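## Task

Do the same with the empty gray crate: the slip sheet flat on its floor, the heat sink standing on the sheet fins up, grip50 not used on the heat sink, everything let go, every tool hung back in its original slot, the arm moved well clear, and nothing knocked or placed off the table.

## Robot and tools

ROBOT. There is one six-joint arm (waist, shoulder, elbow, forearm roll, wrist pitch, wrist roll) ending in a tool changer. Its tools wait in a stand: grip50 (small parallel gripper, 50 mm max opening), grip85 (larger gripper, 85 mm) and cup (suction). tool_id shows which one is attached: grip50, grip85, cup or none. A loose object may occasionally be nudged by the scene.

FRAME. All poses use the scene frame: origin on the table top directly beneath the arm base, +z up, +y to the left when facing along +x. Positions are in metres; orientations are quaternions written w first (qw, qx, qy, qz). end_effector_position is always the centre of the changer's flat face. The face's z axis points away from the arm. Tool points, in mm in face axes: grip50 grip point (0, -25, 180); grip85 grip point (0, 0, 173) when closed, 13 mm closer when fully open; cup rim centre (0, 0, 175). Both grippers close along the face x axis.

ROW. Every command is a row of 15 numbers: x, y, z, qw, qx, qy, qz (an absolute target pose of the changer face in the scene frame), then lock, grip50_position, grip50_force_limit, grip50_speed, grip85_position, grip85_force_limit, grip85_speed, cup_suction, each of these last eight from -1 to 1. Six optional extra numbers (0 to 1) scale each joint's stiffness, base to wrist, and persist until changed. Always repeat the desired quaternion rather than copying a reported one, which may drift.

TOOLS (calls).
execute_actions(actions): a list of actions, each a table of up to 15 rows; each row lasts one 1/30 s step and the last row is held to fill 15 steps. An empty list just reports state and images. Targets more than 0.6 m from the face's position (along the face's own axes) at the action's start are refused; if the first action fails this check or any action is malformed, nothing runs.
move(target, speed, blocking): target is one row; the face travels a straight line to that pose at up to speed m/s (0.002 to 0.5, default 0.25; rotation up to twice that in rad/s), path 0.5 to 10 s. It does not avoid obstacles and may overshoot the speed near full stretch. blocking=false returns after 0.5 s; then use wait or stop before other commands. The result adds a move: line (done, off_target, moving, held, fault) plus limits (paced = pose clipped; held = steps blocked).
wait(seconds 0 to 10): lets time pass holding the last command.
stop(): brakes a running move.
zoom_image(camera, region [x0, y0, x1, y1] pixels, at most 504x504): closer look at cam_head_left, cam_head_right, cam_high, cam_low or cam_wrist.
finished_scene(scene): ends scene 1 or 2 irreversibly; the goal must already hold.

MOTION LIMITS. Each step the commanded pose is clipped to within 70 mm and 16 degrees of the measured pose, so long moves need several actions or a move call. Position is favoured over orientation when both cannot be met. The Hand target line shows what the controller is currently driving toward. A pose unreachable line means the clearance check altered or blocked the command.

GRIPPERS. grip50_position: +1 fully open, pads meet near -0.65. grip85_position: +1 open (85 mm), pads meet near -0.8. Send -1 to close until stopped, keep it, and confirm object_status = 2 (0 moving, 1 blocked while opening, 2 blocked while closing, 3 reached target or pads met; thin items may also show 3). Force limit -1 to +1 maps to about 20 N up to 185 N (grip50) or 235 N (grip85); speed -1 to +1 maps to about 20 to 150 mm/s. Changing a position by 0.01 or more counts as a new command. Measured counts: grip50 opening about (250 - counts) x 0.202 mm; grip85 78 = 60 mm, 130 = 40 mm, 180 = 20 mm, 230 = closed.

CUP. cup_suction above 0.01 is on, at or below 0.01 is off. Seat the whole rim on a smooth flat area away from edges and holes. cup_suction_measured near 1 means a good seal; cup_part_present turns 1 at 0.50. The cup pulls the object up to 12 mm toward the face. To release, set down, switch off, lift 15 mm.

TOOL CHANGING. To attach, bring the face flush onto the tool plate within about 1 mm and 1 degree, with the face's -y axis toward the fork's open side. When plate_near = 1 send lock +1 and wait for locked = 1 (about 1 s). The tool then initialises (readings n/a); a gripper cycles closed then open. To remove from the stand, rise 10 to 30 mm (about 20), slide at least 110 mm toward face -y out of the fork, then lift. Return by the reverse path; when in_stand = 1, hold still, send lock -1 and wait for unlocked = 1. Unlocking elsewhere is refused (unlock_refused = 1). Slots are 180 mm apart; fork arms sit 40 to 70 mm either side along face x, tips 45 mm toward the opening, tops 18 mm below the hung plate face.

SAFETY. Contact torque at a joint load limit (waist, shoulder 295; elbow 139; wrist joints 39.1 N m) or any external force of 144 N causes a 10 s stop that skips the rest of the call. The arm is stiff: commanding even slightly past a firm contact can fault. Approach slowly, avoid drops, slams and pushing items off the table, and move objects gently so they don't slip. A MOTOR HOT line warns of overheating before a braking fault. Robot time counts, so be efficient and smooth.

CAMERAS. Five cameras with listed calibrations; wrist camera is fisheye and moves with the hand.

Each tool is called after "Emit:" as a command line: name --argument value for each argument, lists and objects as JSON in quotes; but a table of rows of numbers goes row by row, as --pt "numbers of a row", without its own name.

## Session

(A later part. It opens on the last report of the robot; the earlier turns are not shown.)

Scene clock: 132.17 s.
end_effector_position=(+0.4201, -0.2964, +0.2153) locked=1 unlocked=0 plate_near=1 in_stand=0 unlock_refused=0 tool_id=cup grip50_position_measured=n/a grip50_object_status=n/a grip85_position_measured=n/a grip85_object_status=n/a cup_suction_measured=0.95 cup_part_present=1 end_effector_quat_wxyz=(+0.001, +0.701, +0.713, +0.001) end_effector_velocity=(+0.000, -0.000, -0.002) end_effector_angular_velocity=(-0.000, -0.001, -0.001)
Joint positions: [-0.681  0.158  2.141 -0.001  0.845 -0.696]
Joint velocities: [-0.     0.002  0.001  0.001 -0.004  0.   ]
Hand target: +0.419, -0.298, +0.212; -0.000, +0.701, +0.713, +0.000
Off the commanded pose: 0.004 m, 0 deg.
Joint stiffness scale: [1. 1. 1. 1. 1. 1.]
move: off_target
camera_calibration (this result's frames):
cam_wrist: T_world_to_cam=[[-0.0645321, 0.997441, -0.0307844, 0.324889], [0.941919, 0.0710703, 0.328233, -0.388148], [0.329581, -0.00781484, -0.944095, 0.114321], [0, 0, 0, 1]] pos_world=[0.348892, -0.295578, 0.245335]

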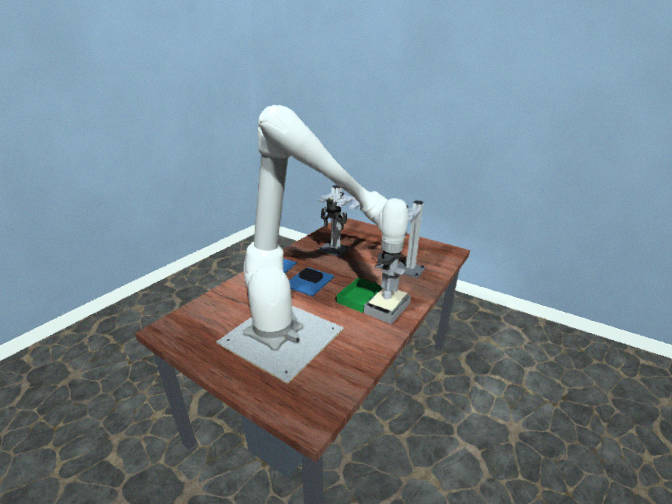

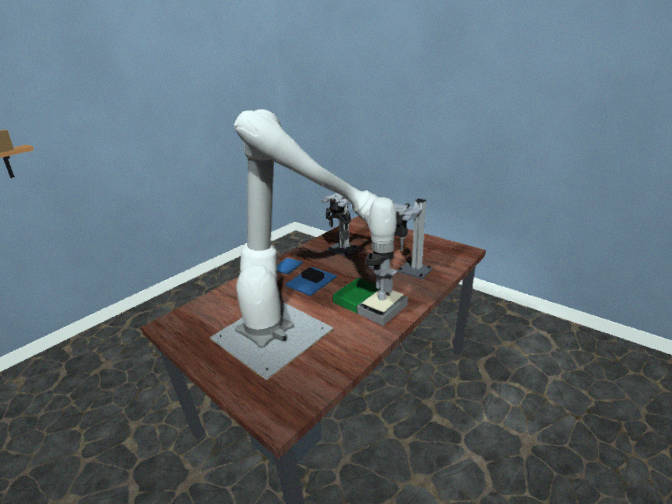

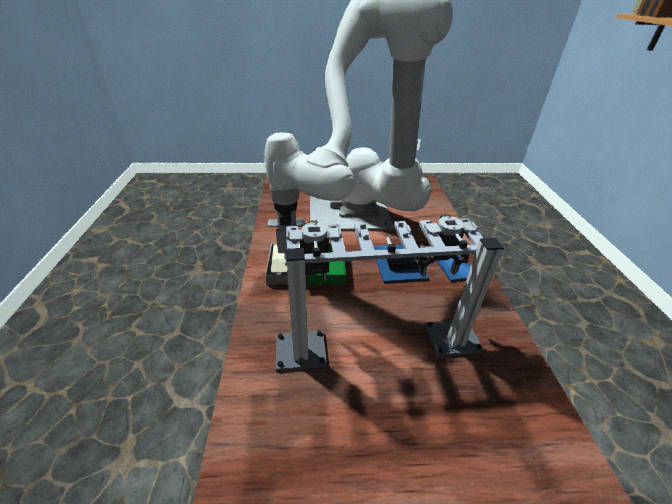

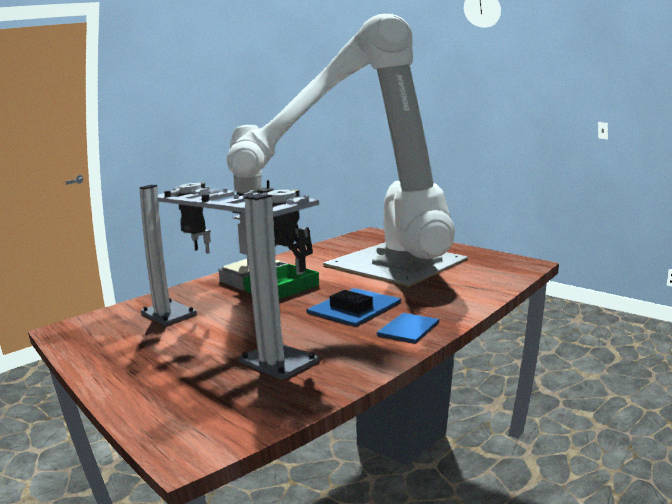

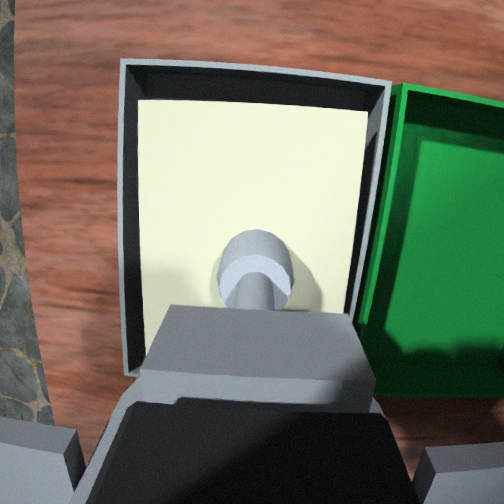

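Over-rotated 2°, and too far +x.

Emit:
move --target '[0.413,-0.299,0.212,0,0.7145,0.6996,0,0,1,0,0,1,0,0,1]' --speed 0.03

Emit:
move --target '[0.413,-0.299,0.168,0,0.7145,0.6996,0,0,1,0,0,1,0,0,1]' --speed 0.03

Emit:
execute_actions --actions '[[[0.413,-0.299,0.168,0,0.7145,0.6996,0,0,1,0,0,1,0,0,0]],[[0.413,-0.299,0.168,0,0.7145,0.6996,0,0,1,0,0,1,0,0,0]]]'

Emit:
move --target '[0.413,-0.299,0.25,0,0.7145,0.6996,0,0,1,0,0,1,0,0,0]' --speed 0.07

Emit:
move --target '[0.48,-0.29,0.33,0,0.7145,0.6996,0,0,1,0,0,1,0,0,0]'

Emit:
move --target '[0.551,-0.032,0.383,0,0.6852,0.7284,0,0,1,0,0,1,0,0,0]' --speed 0.3

Emit:
move --target '[0.6835,-0.0233,0.38,0,0.6852,0.7284,0,0,1,0,0,1,0,0,0]' --speed 0.07

Emit:
move --target '[0.683,-0.0233,0.355,0,0.6852,0.7284,0,0,1,0,0,1,0,0,0]' --speed 0.015

Scene clock: 143.20 s.
end_effector_position=(+0.4147, -0.2976, +0.2121) locked=1 unlocked=0 plate_near=1 in_stand=0 unlock_refused=0 tool_id=cup grip50_position_measured=n/a grip50_object_status=n/a grip85_position_measured=n/a grip85_object_status=n/a cup_suction_measured=0.95 cup_part_present=1 end_effector_quat_wxyz=(-0.002, +0.713, +0.701, +0.001) end_effector_velocity=(-0.001, -0.001, -0.001) end_effector_angular_velocity=(-0.001, -0.000, -0.012)
Joint positions: [-0.69   0.158  2.149 -0.001  0.843 -0.672]
Joint velocities: [-0.003 -0.     0.002 -0.001 -0.002  0.009]
Hand target: +0.413, -0.299, +0.212; -0.000, +0.715, +0.700, +0.000
Off the commanded pose: 0.002 m, 0 deg.
Joint stiffness scale: [1. 1. 1. 1. 1. 1.]
move: done
camera_calibration (this result's frames):
cam_wrist: T_world_to_cam=[[-0.0322119, 0.999122, -0.0267912, 0.311841], [0.945206, 0.0391647, 0.324118, -0.391868], [0.324883, -0.0148827, -0.945637, 0.113266], [0, 0, 0, 1]] pos_world=[0.343643, -0.294534, 0.242475]

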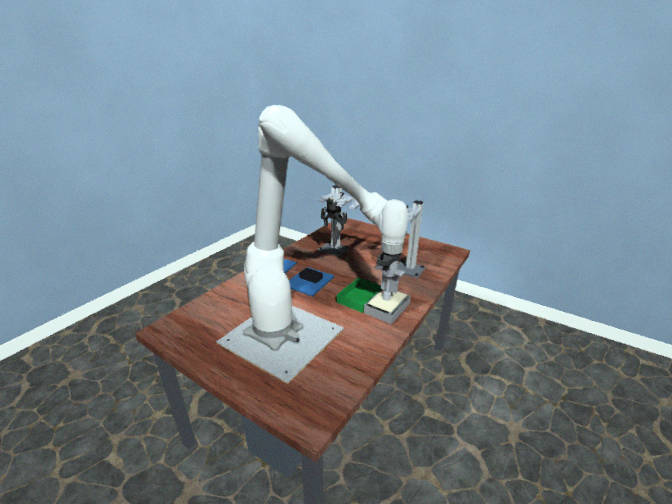

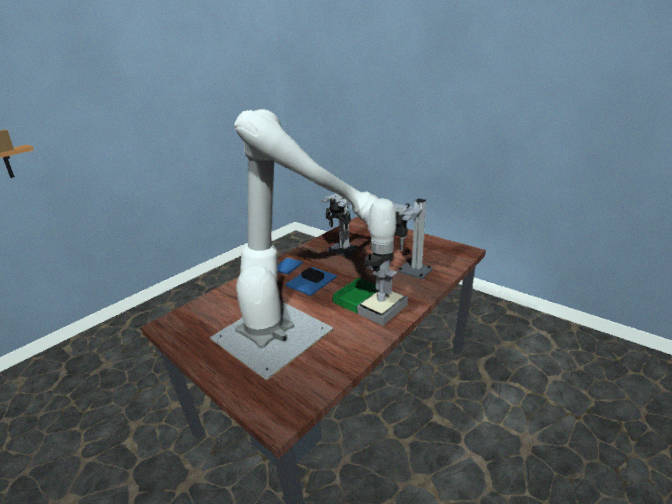

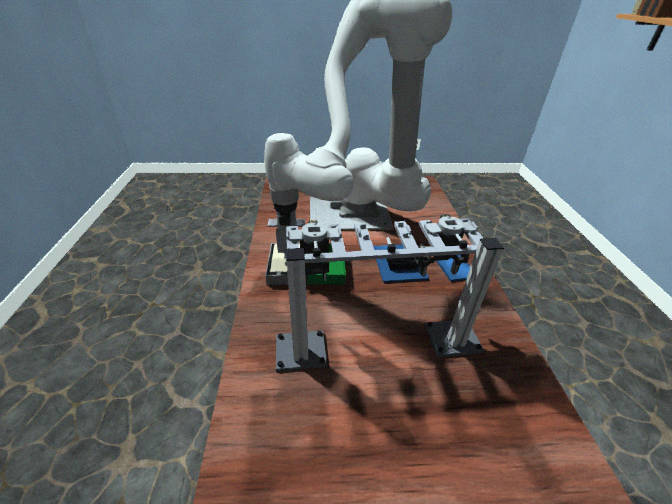

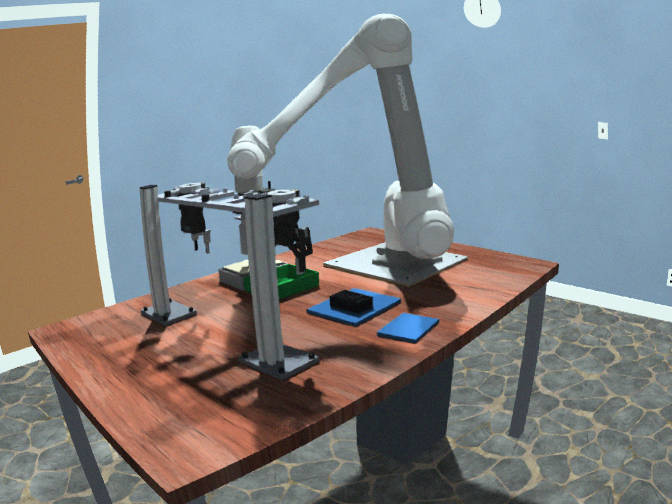

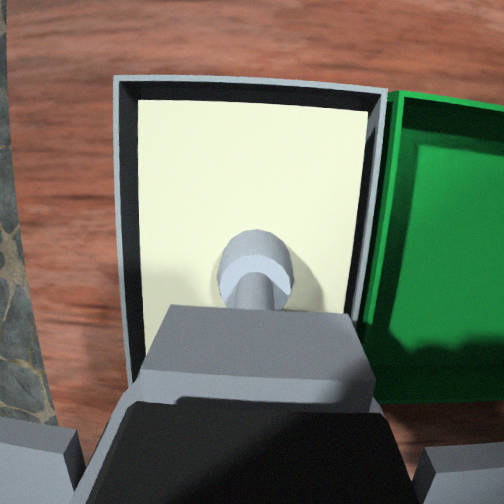

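Scene clock: 145.00 s.
end_effector_position=(+0.4144, -0.2976, +0.1713) locked=1 unlocked=0 plate_near=1 in_stand=0 unlock_refused=0 tool_id=cup grip50_position_measured=n/a grip50_object_status=n/a grip85_position_measured=n/a grip85_object_status=n/a cup_suction_measured=0.95 cup_part_present=1 end_effector_quat_wxyz=(+0.001, +0.713, +0.701, +0.001) end_effector_velocity=(+0.000, -0.000, -0.002) end_effector_angular_velocity=(-0.001, -0.002, -0.001)
Joint positions: [-0.69   0.212  2.182 -0.001  0.75  -0.672]
Joint velocities: [-0.     0.003  0.001  0.    -0.007  0.001]
Hand target: +0.413, -0.299, +0.168; -0.000, +0.714, +0.700, +0.000
Off the commanded pose: 0.004 m, 0 deg.
Joint stiffness scale: [1. 1. 1. 1. 1. 1.]
move: off_target
camera_calibration (this result's frames):
cam_wrist: T_world_to_cam=[[-0.0306997, 0.99906, -0.0306082, 0.310714], [0.943782, 0.0390578, 0.328253, -0.378496], [0.32914, -0.0188102, -0.944094, 0.071506], [0, 0, 0, 1]] pos_world=[0.343221, -0.294293, 0.201261]

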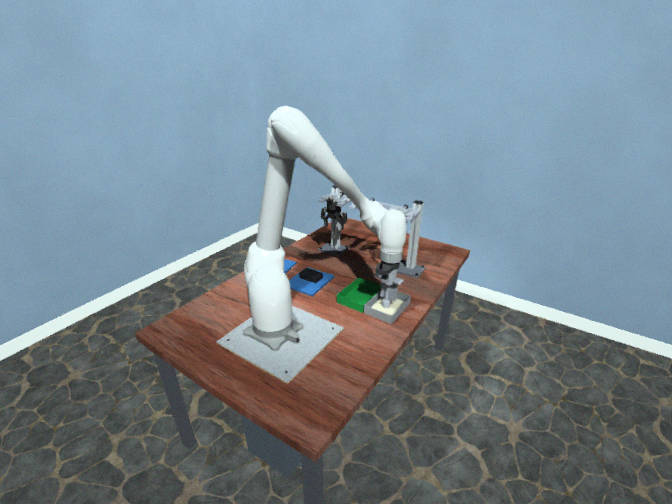

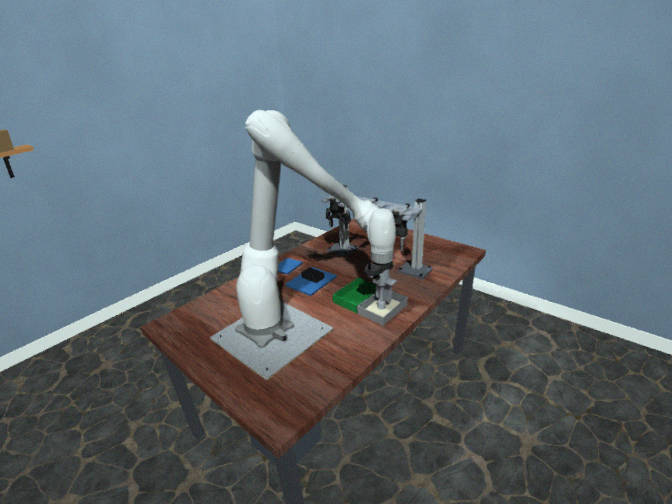

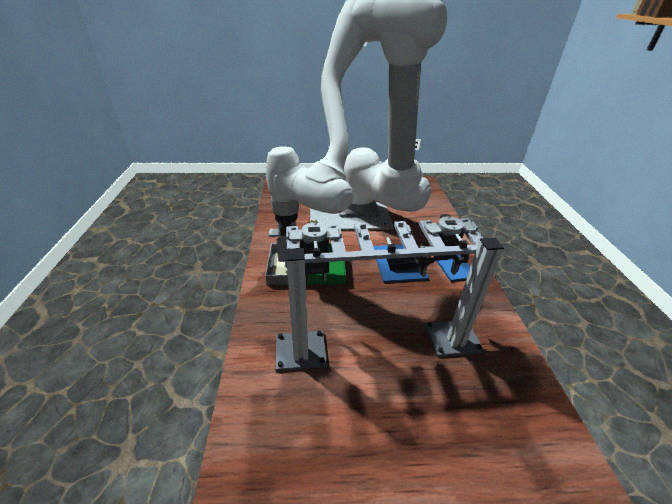

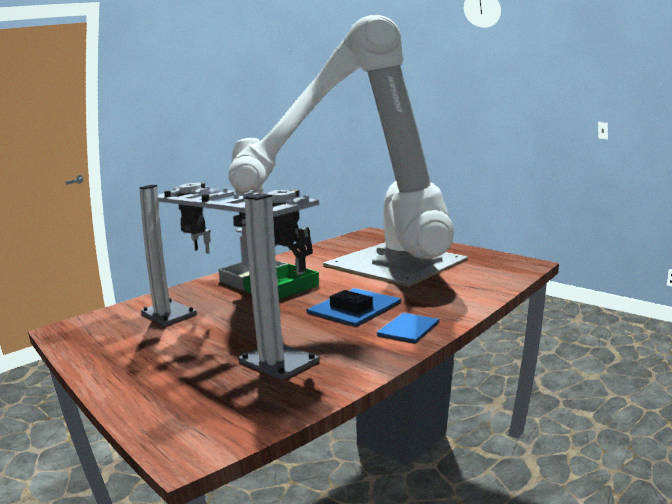

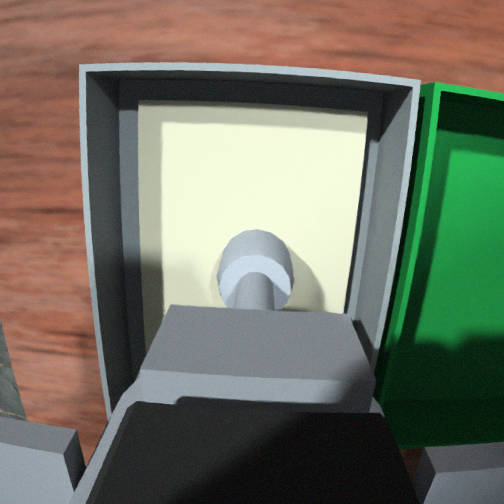

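Scene clock: 146.00 s.
end_effector_position=(+0.4144, -0.2976, +0.1712) locked=1 unlocked=0 plate_near=1 in_stand=0 unlock_refused=0 tool_id=cup grip50_position_measured=n/a grip50_object_status=n/a grip85_position_measured=n/a grip85_object_status=n/a cup_suction_measured=0.00 cup_part_present=0 end_effector_quat_wxyz=(+0.001, +0.713, +0.701, +0.001) end_effector_velocity=(+0.001, -0.000, +0.000) end_effector_angular_velocity=(-0.001, -0.002, +0.001)
Joint positions: [-0.69   0.212  2.182 -0.001  0.75  -0.671]
Joint velocities: [ 0.     0.    -0.     0.    -0.002 -0.001]
Hand target: +0.413, -0.299, +0.168; -0.000, +0.715, +0.700, +0.000
Off the commanded pose: 0.004 m, 0 deg.
Joint stiffness scale: [1. 1. 1. 1. 1. 1.]
Step readings (end_effector_position; steps 1 to 15: 1st action; 16 to 30: 2nd action):
0: (+0.4144, -0.2976, +0.1713)
1: (+0.4144, -0.2976, +0.1712)
2: (+0.4144, -0.2976, +0.1712)
4: (+0.4144, -0.2976, +0.1712)
8: (+0.4144, -0.2976, +0.1712)
15: (+0.4144, -0.2976, +0.1712)
16: (+0.4144, -0.2976, +0.1712)
17: (+0.4144, -0.2976, +0.1712)
19: (+0.4144, -0.2976, +0.1712)
23: (+0.4144, -0.2976, +0.1712)
30: end_effector_position above
camera_calibration (this result's frames):
cam_wrist: T_world_to_cam=[[-0.0304336, 0.999064, -0.0307454, 0.310671], [0.943739, 0.0388546, 0.328401, -0.378574], [0.329288, -0.0190212, -0.944038, 0.0712624], [0, 0, 0, 1]] pos_world=[0.343264, -0.294315, 0.20115]

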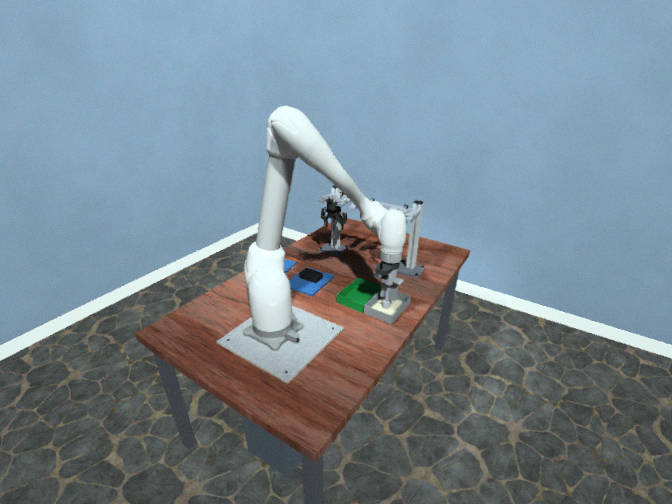

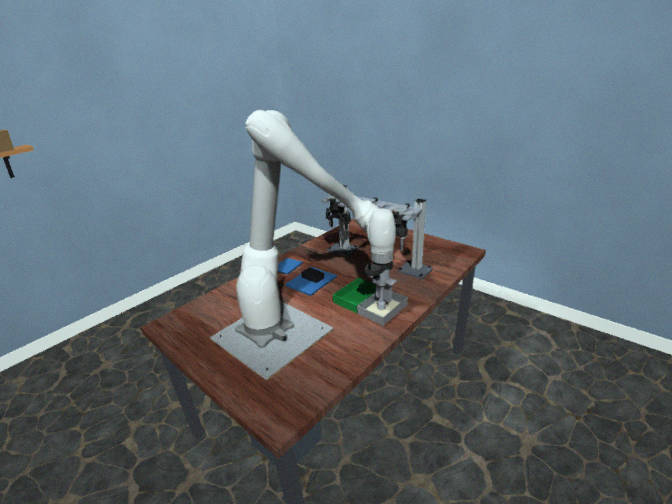

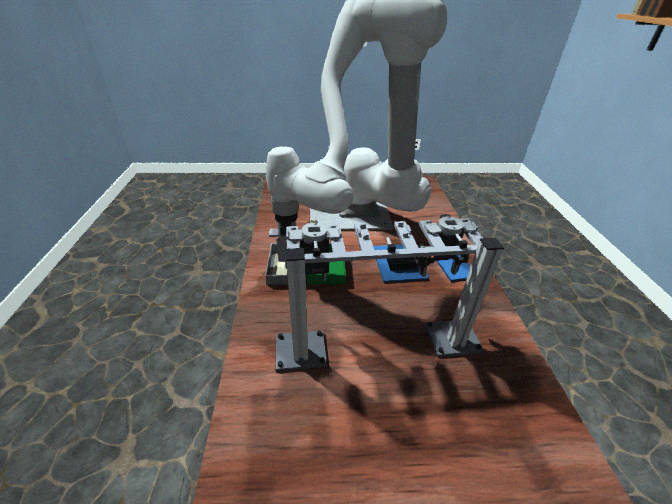

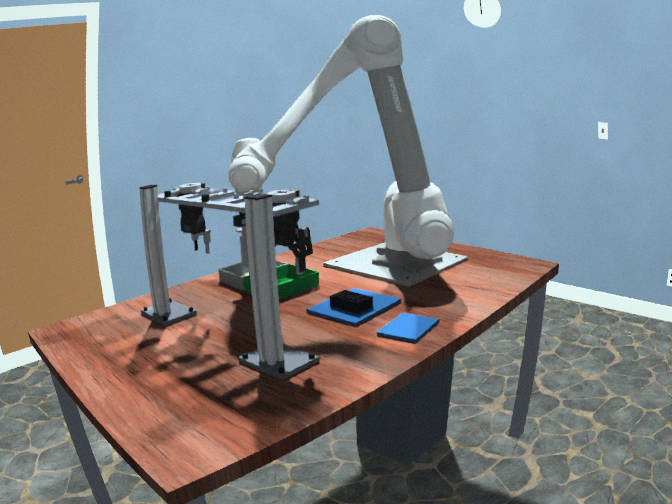

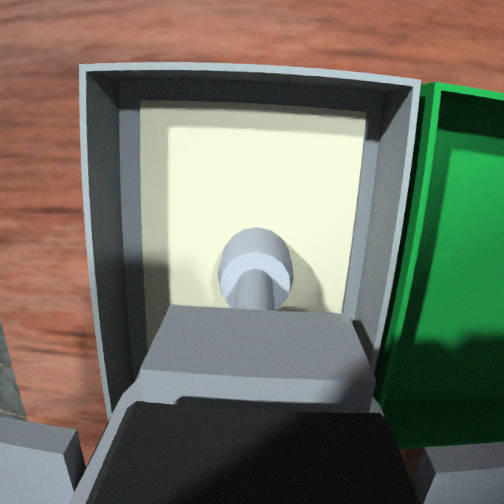

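Scene clock: 147.53 s.
end_effector_position=(+0.4142, -0.2977, +0.2466) locked=1 unlocked=0 plate_near=1 in_stand=0 unlock_refused=0 tool_id=cup grip50_position_measured=n/a grip50_object_status=n/a grip85_position_measured=n/a grip85_object_status=n/a cup_suction_measured=0.00 cup_part_present=0 end_effector_quat_wxyz=(-0.001, +0.713, +0.701, +0.001) end_effector_velocity=(-0.000, +0.000, +0.002) end_effector_angular_velocity=(+0.002, +0.001, -0.002)
Joint positions: [-0.69   0.115  2.119 -0.001  0.914 -0.671]
Joint velocities: [-0.    -0.002 -0.002  0.001  0.006  0.001]
Hand target: +0.413, -0.299, +0.250; +0.000, +0.715, +0.700, -0.000
Off the commanded pose: 0.004 m, 0 deg.
Joint stiffness scale: [1. 1. 1. 1. 1. 1.]
move: off_target
camera_calibration (this result's frames):
cam_wrist: T_world_to_cam=[[-0.0304612, 0.999151, -0.0277233, 0.312404], [0.944932, 0.0378279, 0.325072, -0.403165], [0.325845, -0.0162945, -0.945283, 0.145062], [0, 0, 0, 1]] pos_world=[0.343212, -0.294524, 0.276843]

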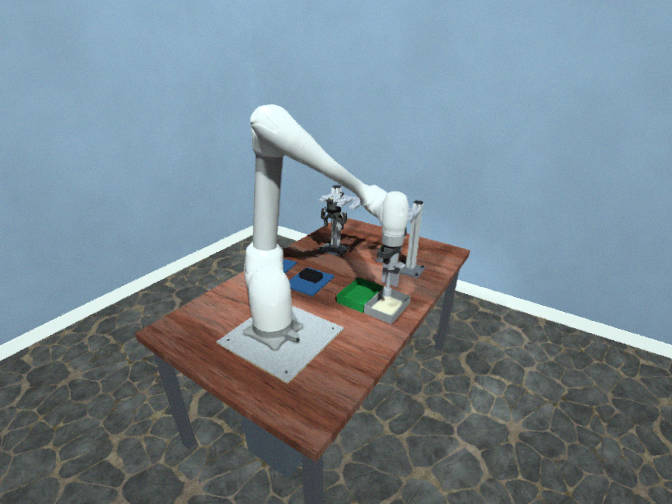

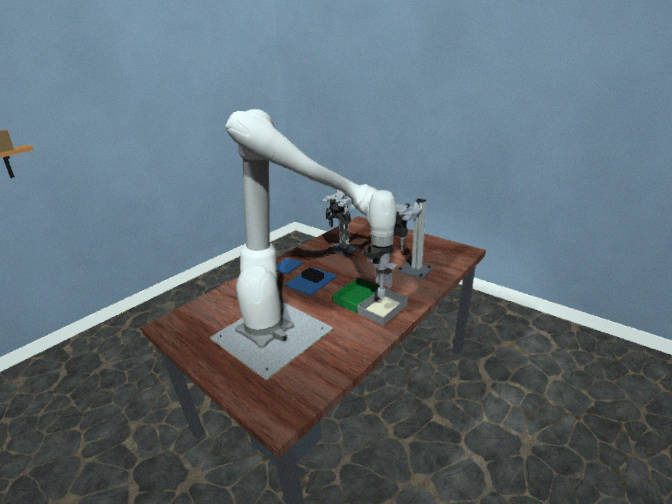

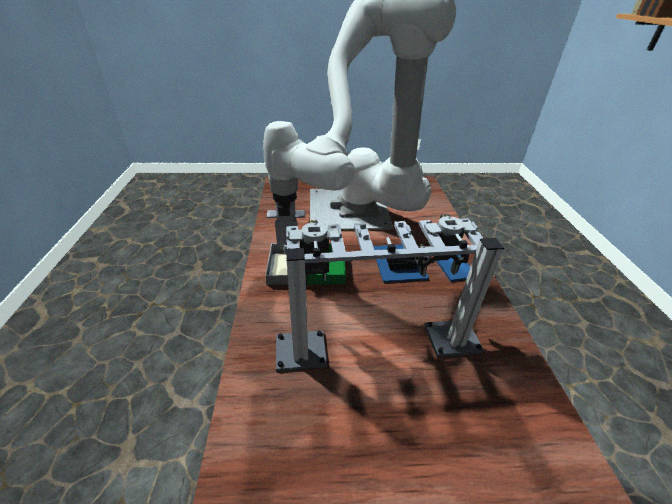

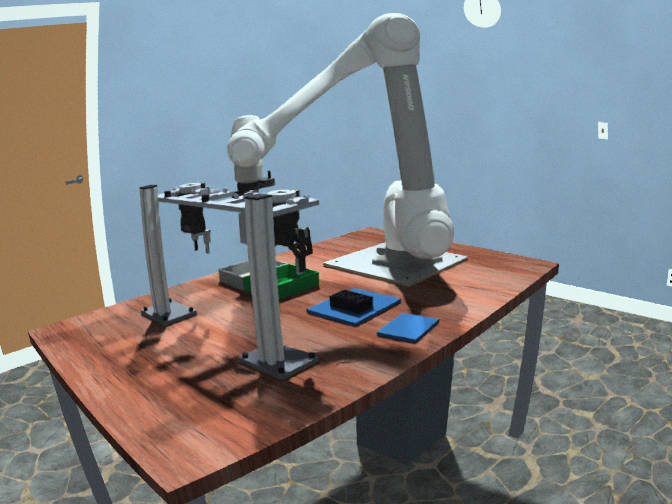

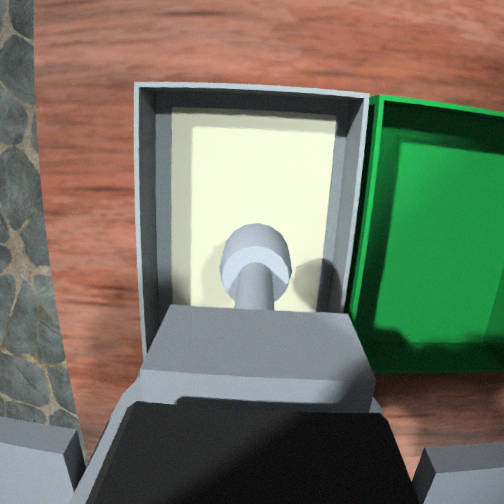

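Scene clock: 148.53 s.
end_effector_position=(+0.4792, -0.2913, +0.3288) locked=1 unlocked=0 plate_near=1 in_stand=0 unlock_refused=0 tool_id=cup grip50_position_measured=n/a grip50_object_status=n/a grip85_position_measured=n/a grip85_object_status=n/a cup_suction_measured=0.00 cup_part_present=0 end_effector_quat_wxyz=(+0.001, +0.715, +0.699, +0.001) end_effector_velocity=(+0.001, +0.001, +0.002) end_effector_angular_velocity=(+0.002, +0.003, -0.002)
Joint positions: [-0.607  0.111  1.95  -0.001  1.084 -0.583]
Joint velocities: [ 0.002  0.    -0.004  0.     0.007  0.004]
Hand target: +0.480, -0.290, +0.330; +0.000, +0.715, +0.700, -0.000
Off the commanded pose: 0.002 m, 0 deg.
Joint stiffness scale: [1. 1. 1. 1. 1. 1.]
move: done
camera_calibration (this result's frames):
cam_wrist: T_world_to_cam=[[-0.0254366, 0.999198, -0.0309346, 0.30893], [0.944022, 0.03419, 0.328106, -0.493083], [0.328901, -0.020857, -0.944134, 0.198517], [0, 0, 0, 1]] pos_world=[0.408047, -0.287683, 0.358767]

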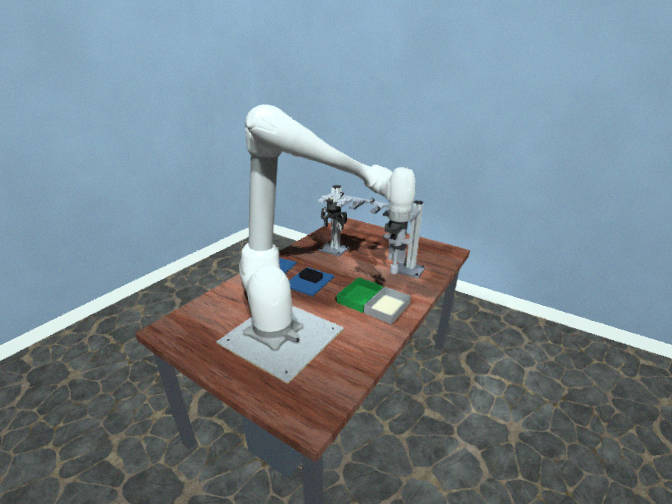

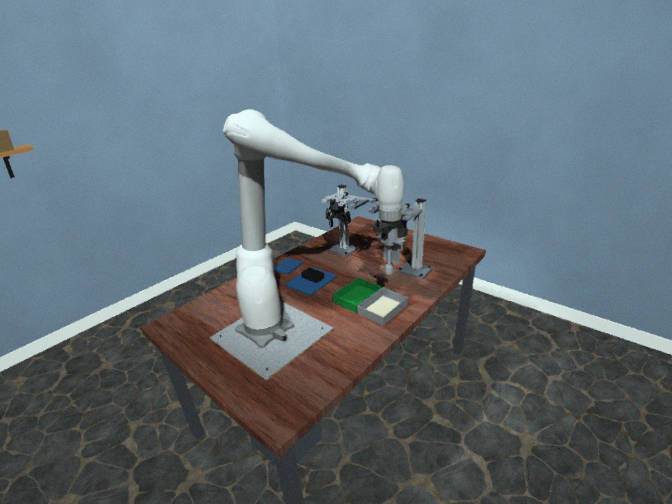

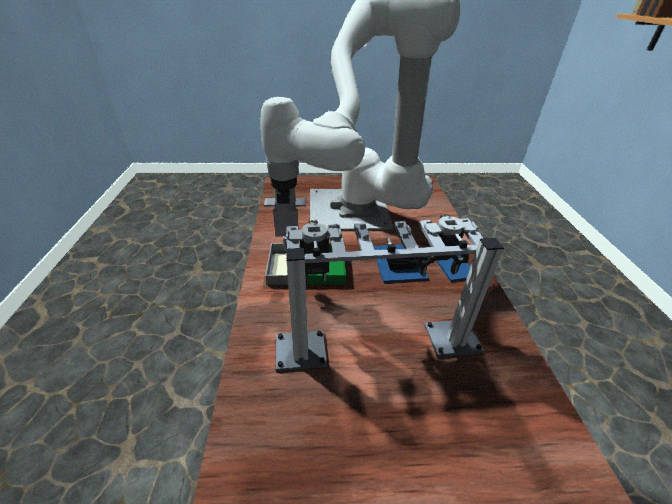

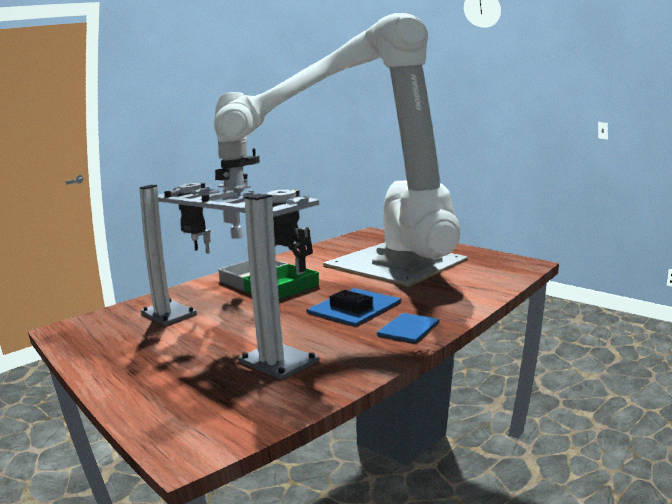

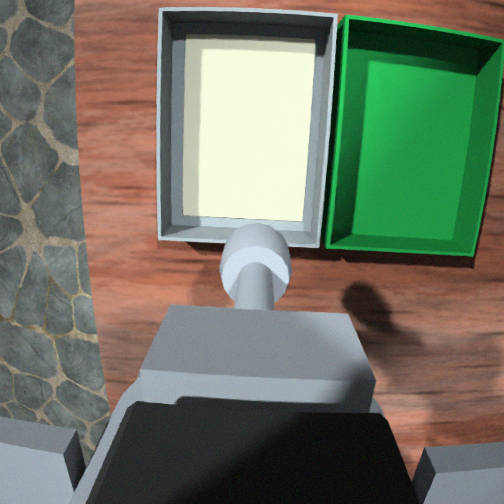

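Scene clock: 150.10 s.
end_effector_position=(+0.5503, -0.0337, +0.3845) locked=1 unlocked=0 plate_near=1 in_stand=0 unlock_refused=0 tool_id=cup grip50_position_measured=n/a grip50_object_status=n/a grip85_position_measured=n/a grip85_object_status=n/a cup_suction_measured=0.00 cup_part_present=0 end_effector_quat_wxyz=(+0.003, +0.685, +0.728, +0.002) end_effector_velocity=(+0.001, +0.002, +0.000) end_effector_angular_velocity=(+0.000, +0.000, -0.001)
Joint positions: [-0.125  0.055  1.901 -0.     1.184 -0.185]
Joint velocities: [ 0.004  0.001 -0.001  0.     0.001  0.004]
Hand target: +0.552, -0.032, +0.383; +0.000, +0.685, +0.728, -0.000
Off the commanded pose: 0.002 m, 0 deg.
Joint stiffness scale: [1. 1. 1. 1. 1. 1.]
move: done
camera_calibration (this result's frames):
cam_wrist: T_world_to_cam=[[-0.1082, 0.99358, -0.0330412, 0.101196], [0.936539, 0.113024, 0.331845, -0.582017], [0.333449, 0.00496126, -0.942755, 0.23093], [0, 0, 0, 1]] pos_world=[0.479028, -0.0359101, 0.414194]

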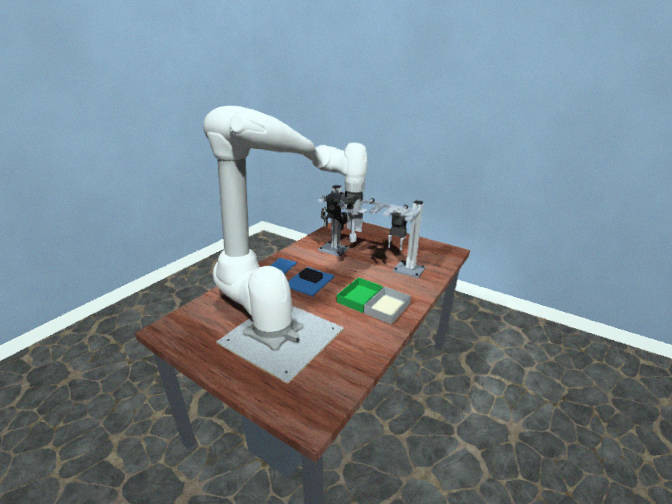

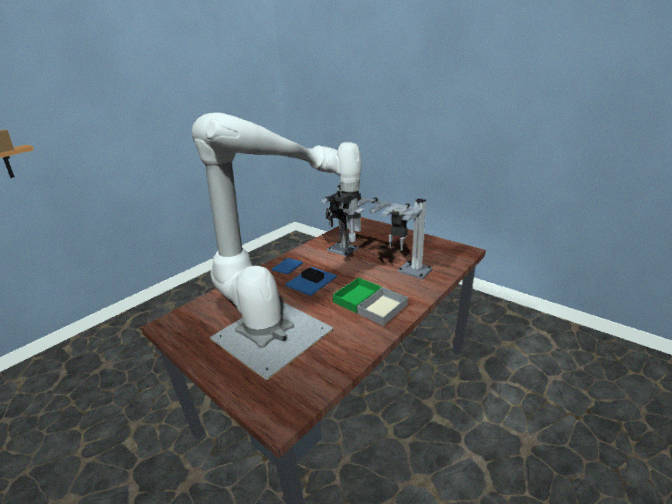

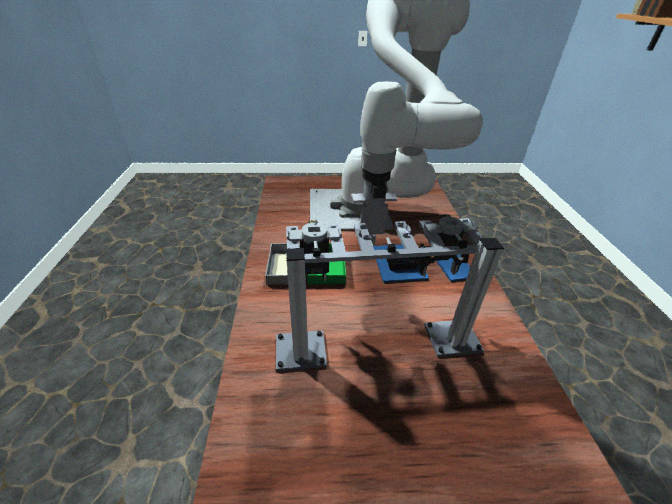

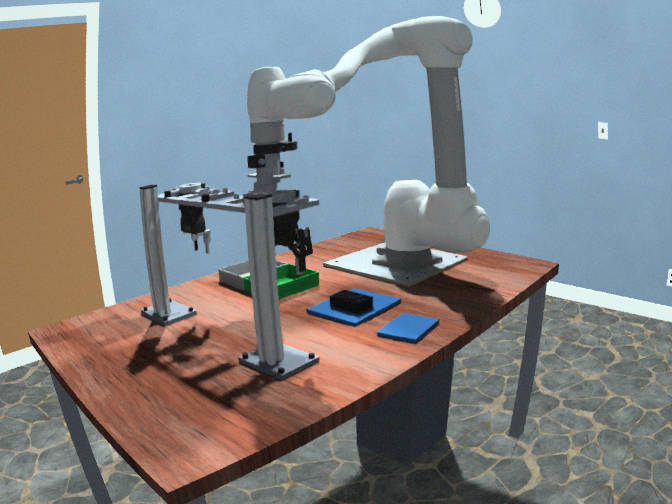

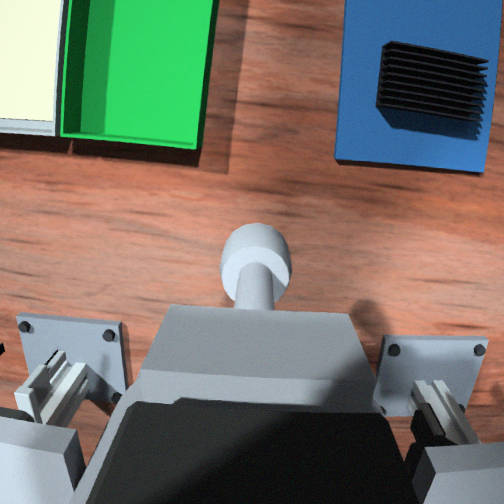

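Scene clock: 152.43 s.
end_effector_position=(+0.6822, -0.0257, +0.3818) locked=1 unlocked=0 plate_near=1 in_stand=0 unlock_refused=0 tool_id=cup grip50_position_measured=n/a grip50_object_status=n/a grip85_position_measured=n/a grip85_object_status=n/a cup_suction_measured=0.00 cup_part_present=0 end_effector_quat_wxyz=(+0.003, +0.685, +0.728, +0.002) end_effector_velocity=(+0.002, +0.000, +0.000) end_effector_angular_velocity=(-0.000, -0.000, +0.000)
Joint positions: [-0.089  0.26   1.665 -0.     1.216 -0.149]
Joint velocities: [ 0.001  0.004 -0.005 -0.     0.001  0.001]
Hand target: +0.683, -0.023, +0.380; +0.000, +0.685, +0.728, -0.000
Off the commanded pose: 0.003 m, 0 deg.
Joint stiffness scale: [1. 1. 1. 1. 1. 1.]
move: done
camera_calibration (this result's frames):
cam_wrist: T_world_to_cam=[[-0.108497, 0.993552, -0.032894, 0.10753], [0.936666, 0.113257, 0.331407, -0.705409], [0.332995, 0.00514598, -0.942914, 0.184763], [0, 0, 0, 1]] pos_world=[0.610873, -0.0278946, 0.41153]

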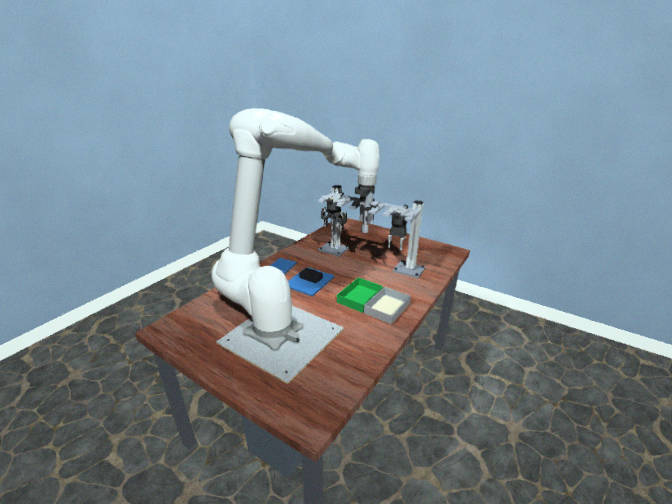

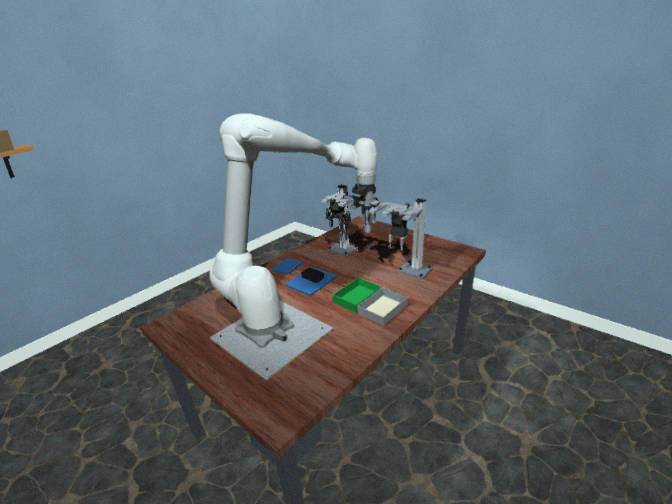

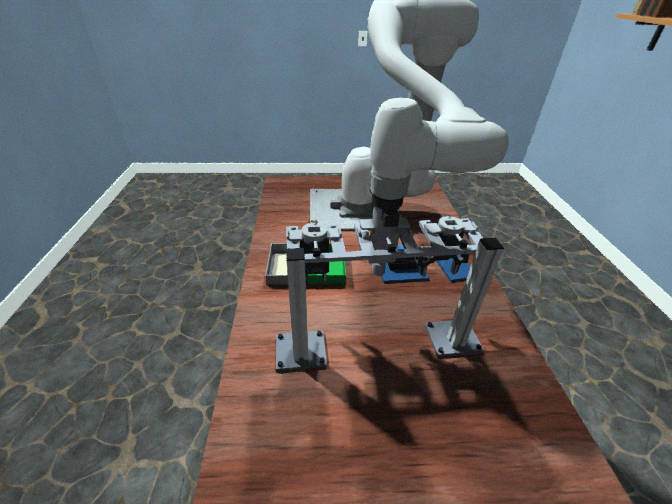

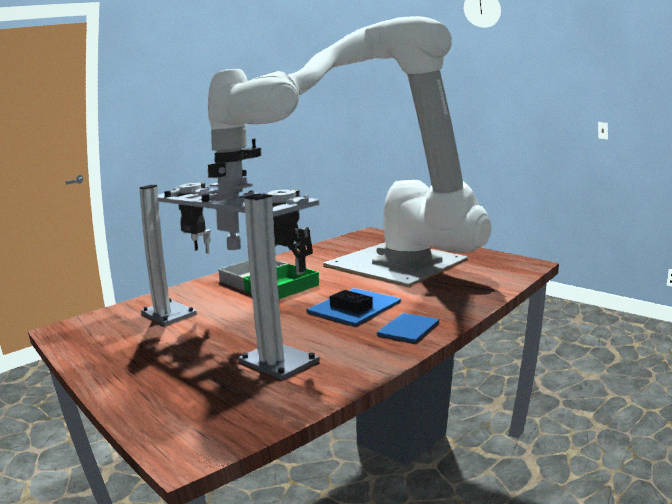

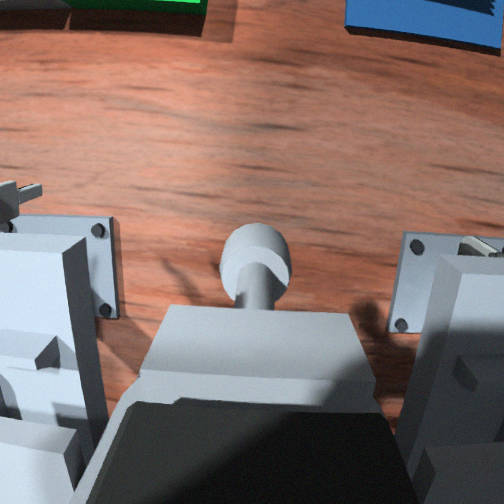

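Scene clock: 154.43 s.
end_effector_position=(+0.6821, -0.0256, +0.3601) locked=1 unlocked=0 plate_near=1 in_stand=1 unlock_refused=0 tool_id=cup grip50_position_measured=n/a grip50_object_status=n/a grip85_position_measured=n/a grip85_object_status=n/a cup_suction_measured=0.00 cup_part_present=0 end_effector_quat_wxyz=(+0.002, +0.685, +0.728, +0.001) end_effector_velocity=(-0.000, -0.000, +0.000) end_effector_angular_velocity=(+0.000, -0.000, +0.000)
Joint positions: [-0.089  0.273  1.689 -0.     1.182 -0.149]
Joint velocities: [-0.    -0.001  0.001  0.    -0.    -0.   ]
Hand target: +0.683, -0.023, +0.355; -0.000, +0.685, +0.728, -0.000
Off the commanded pose: 0.006 m, 0 deg.
Joint stiffness scale: [1. 1. 1. 1. 1. 1.]
move: off_target
camera_calibration (this result's frames):
cam_wrist: T_world_to_cam=[[-0.108736, 0.993548, -0.0322327, 0.106652], [0.937758, 0.11328, 0.328294, -0.697837], [0.329827, 0.00547078, -0.944026, 0.166887], [0, 0, 0, 1]] pos_world=[0.610955, -0.0278257, 0.390079]

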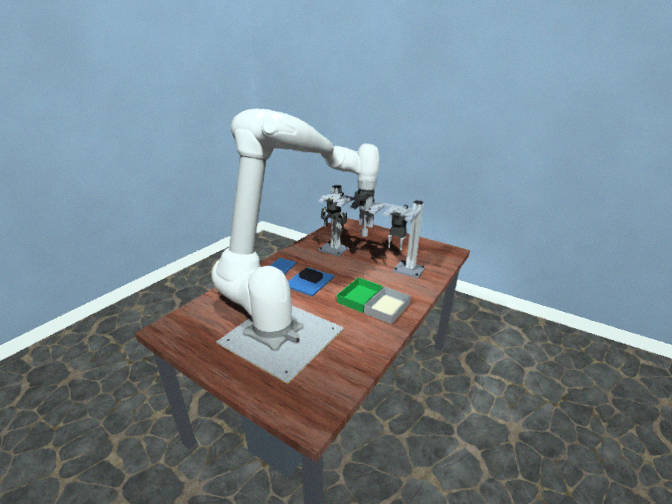

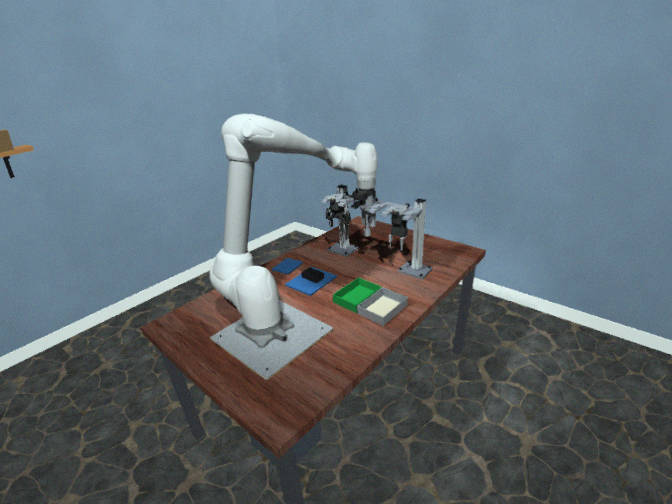

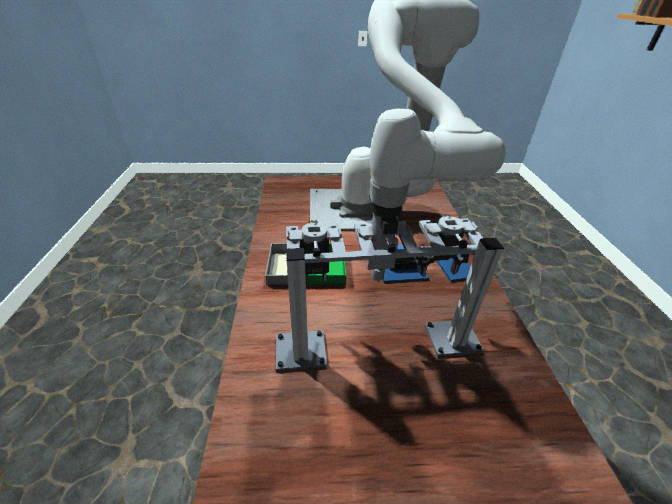

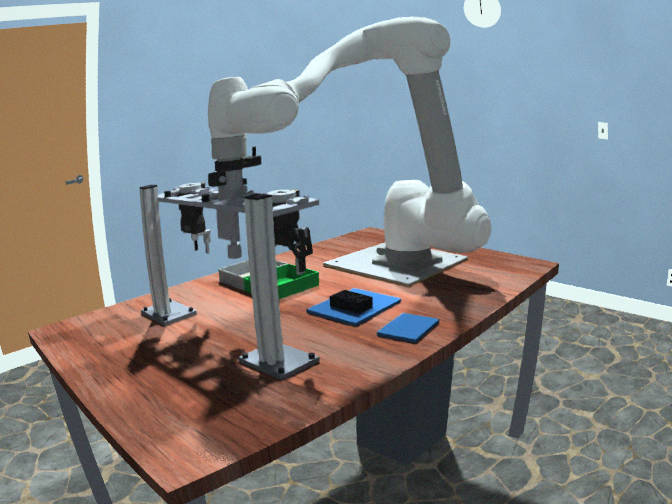

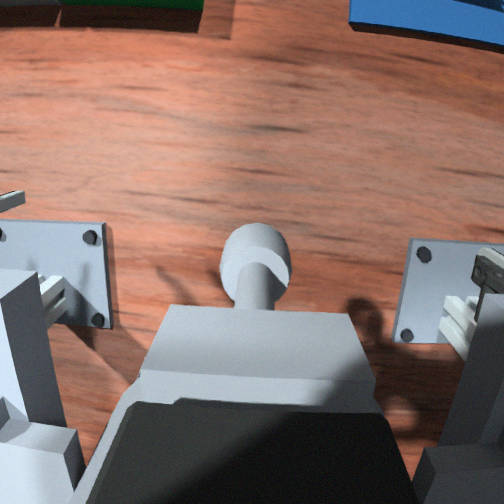

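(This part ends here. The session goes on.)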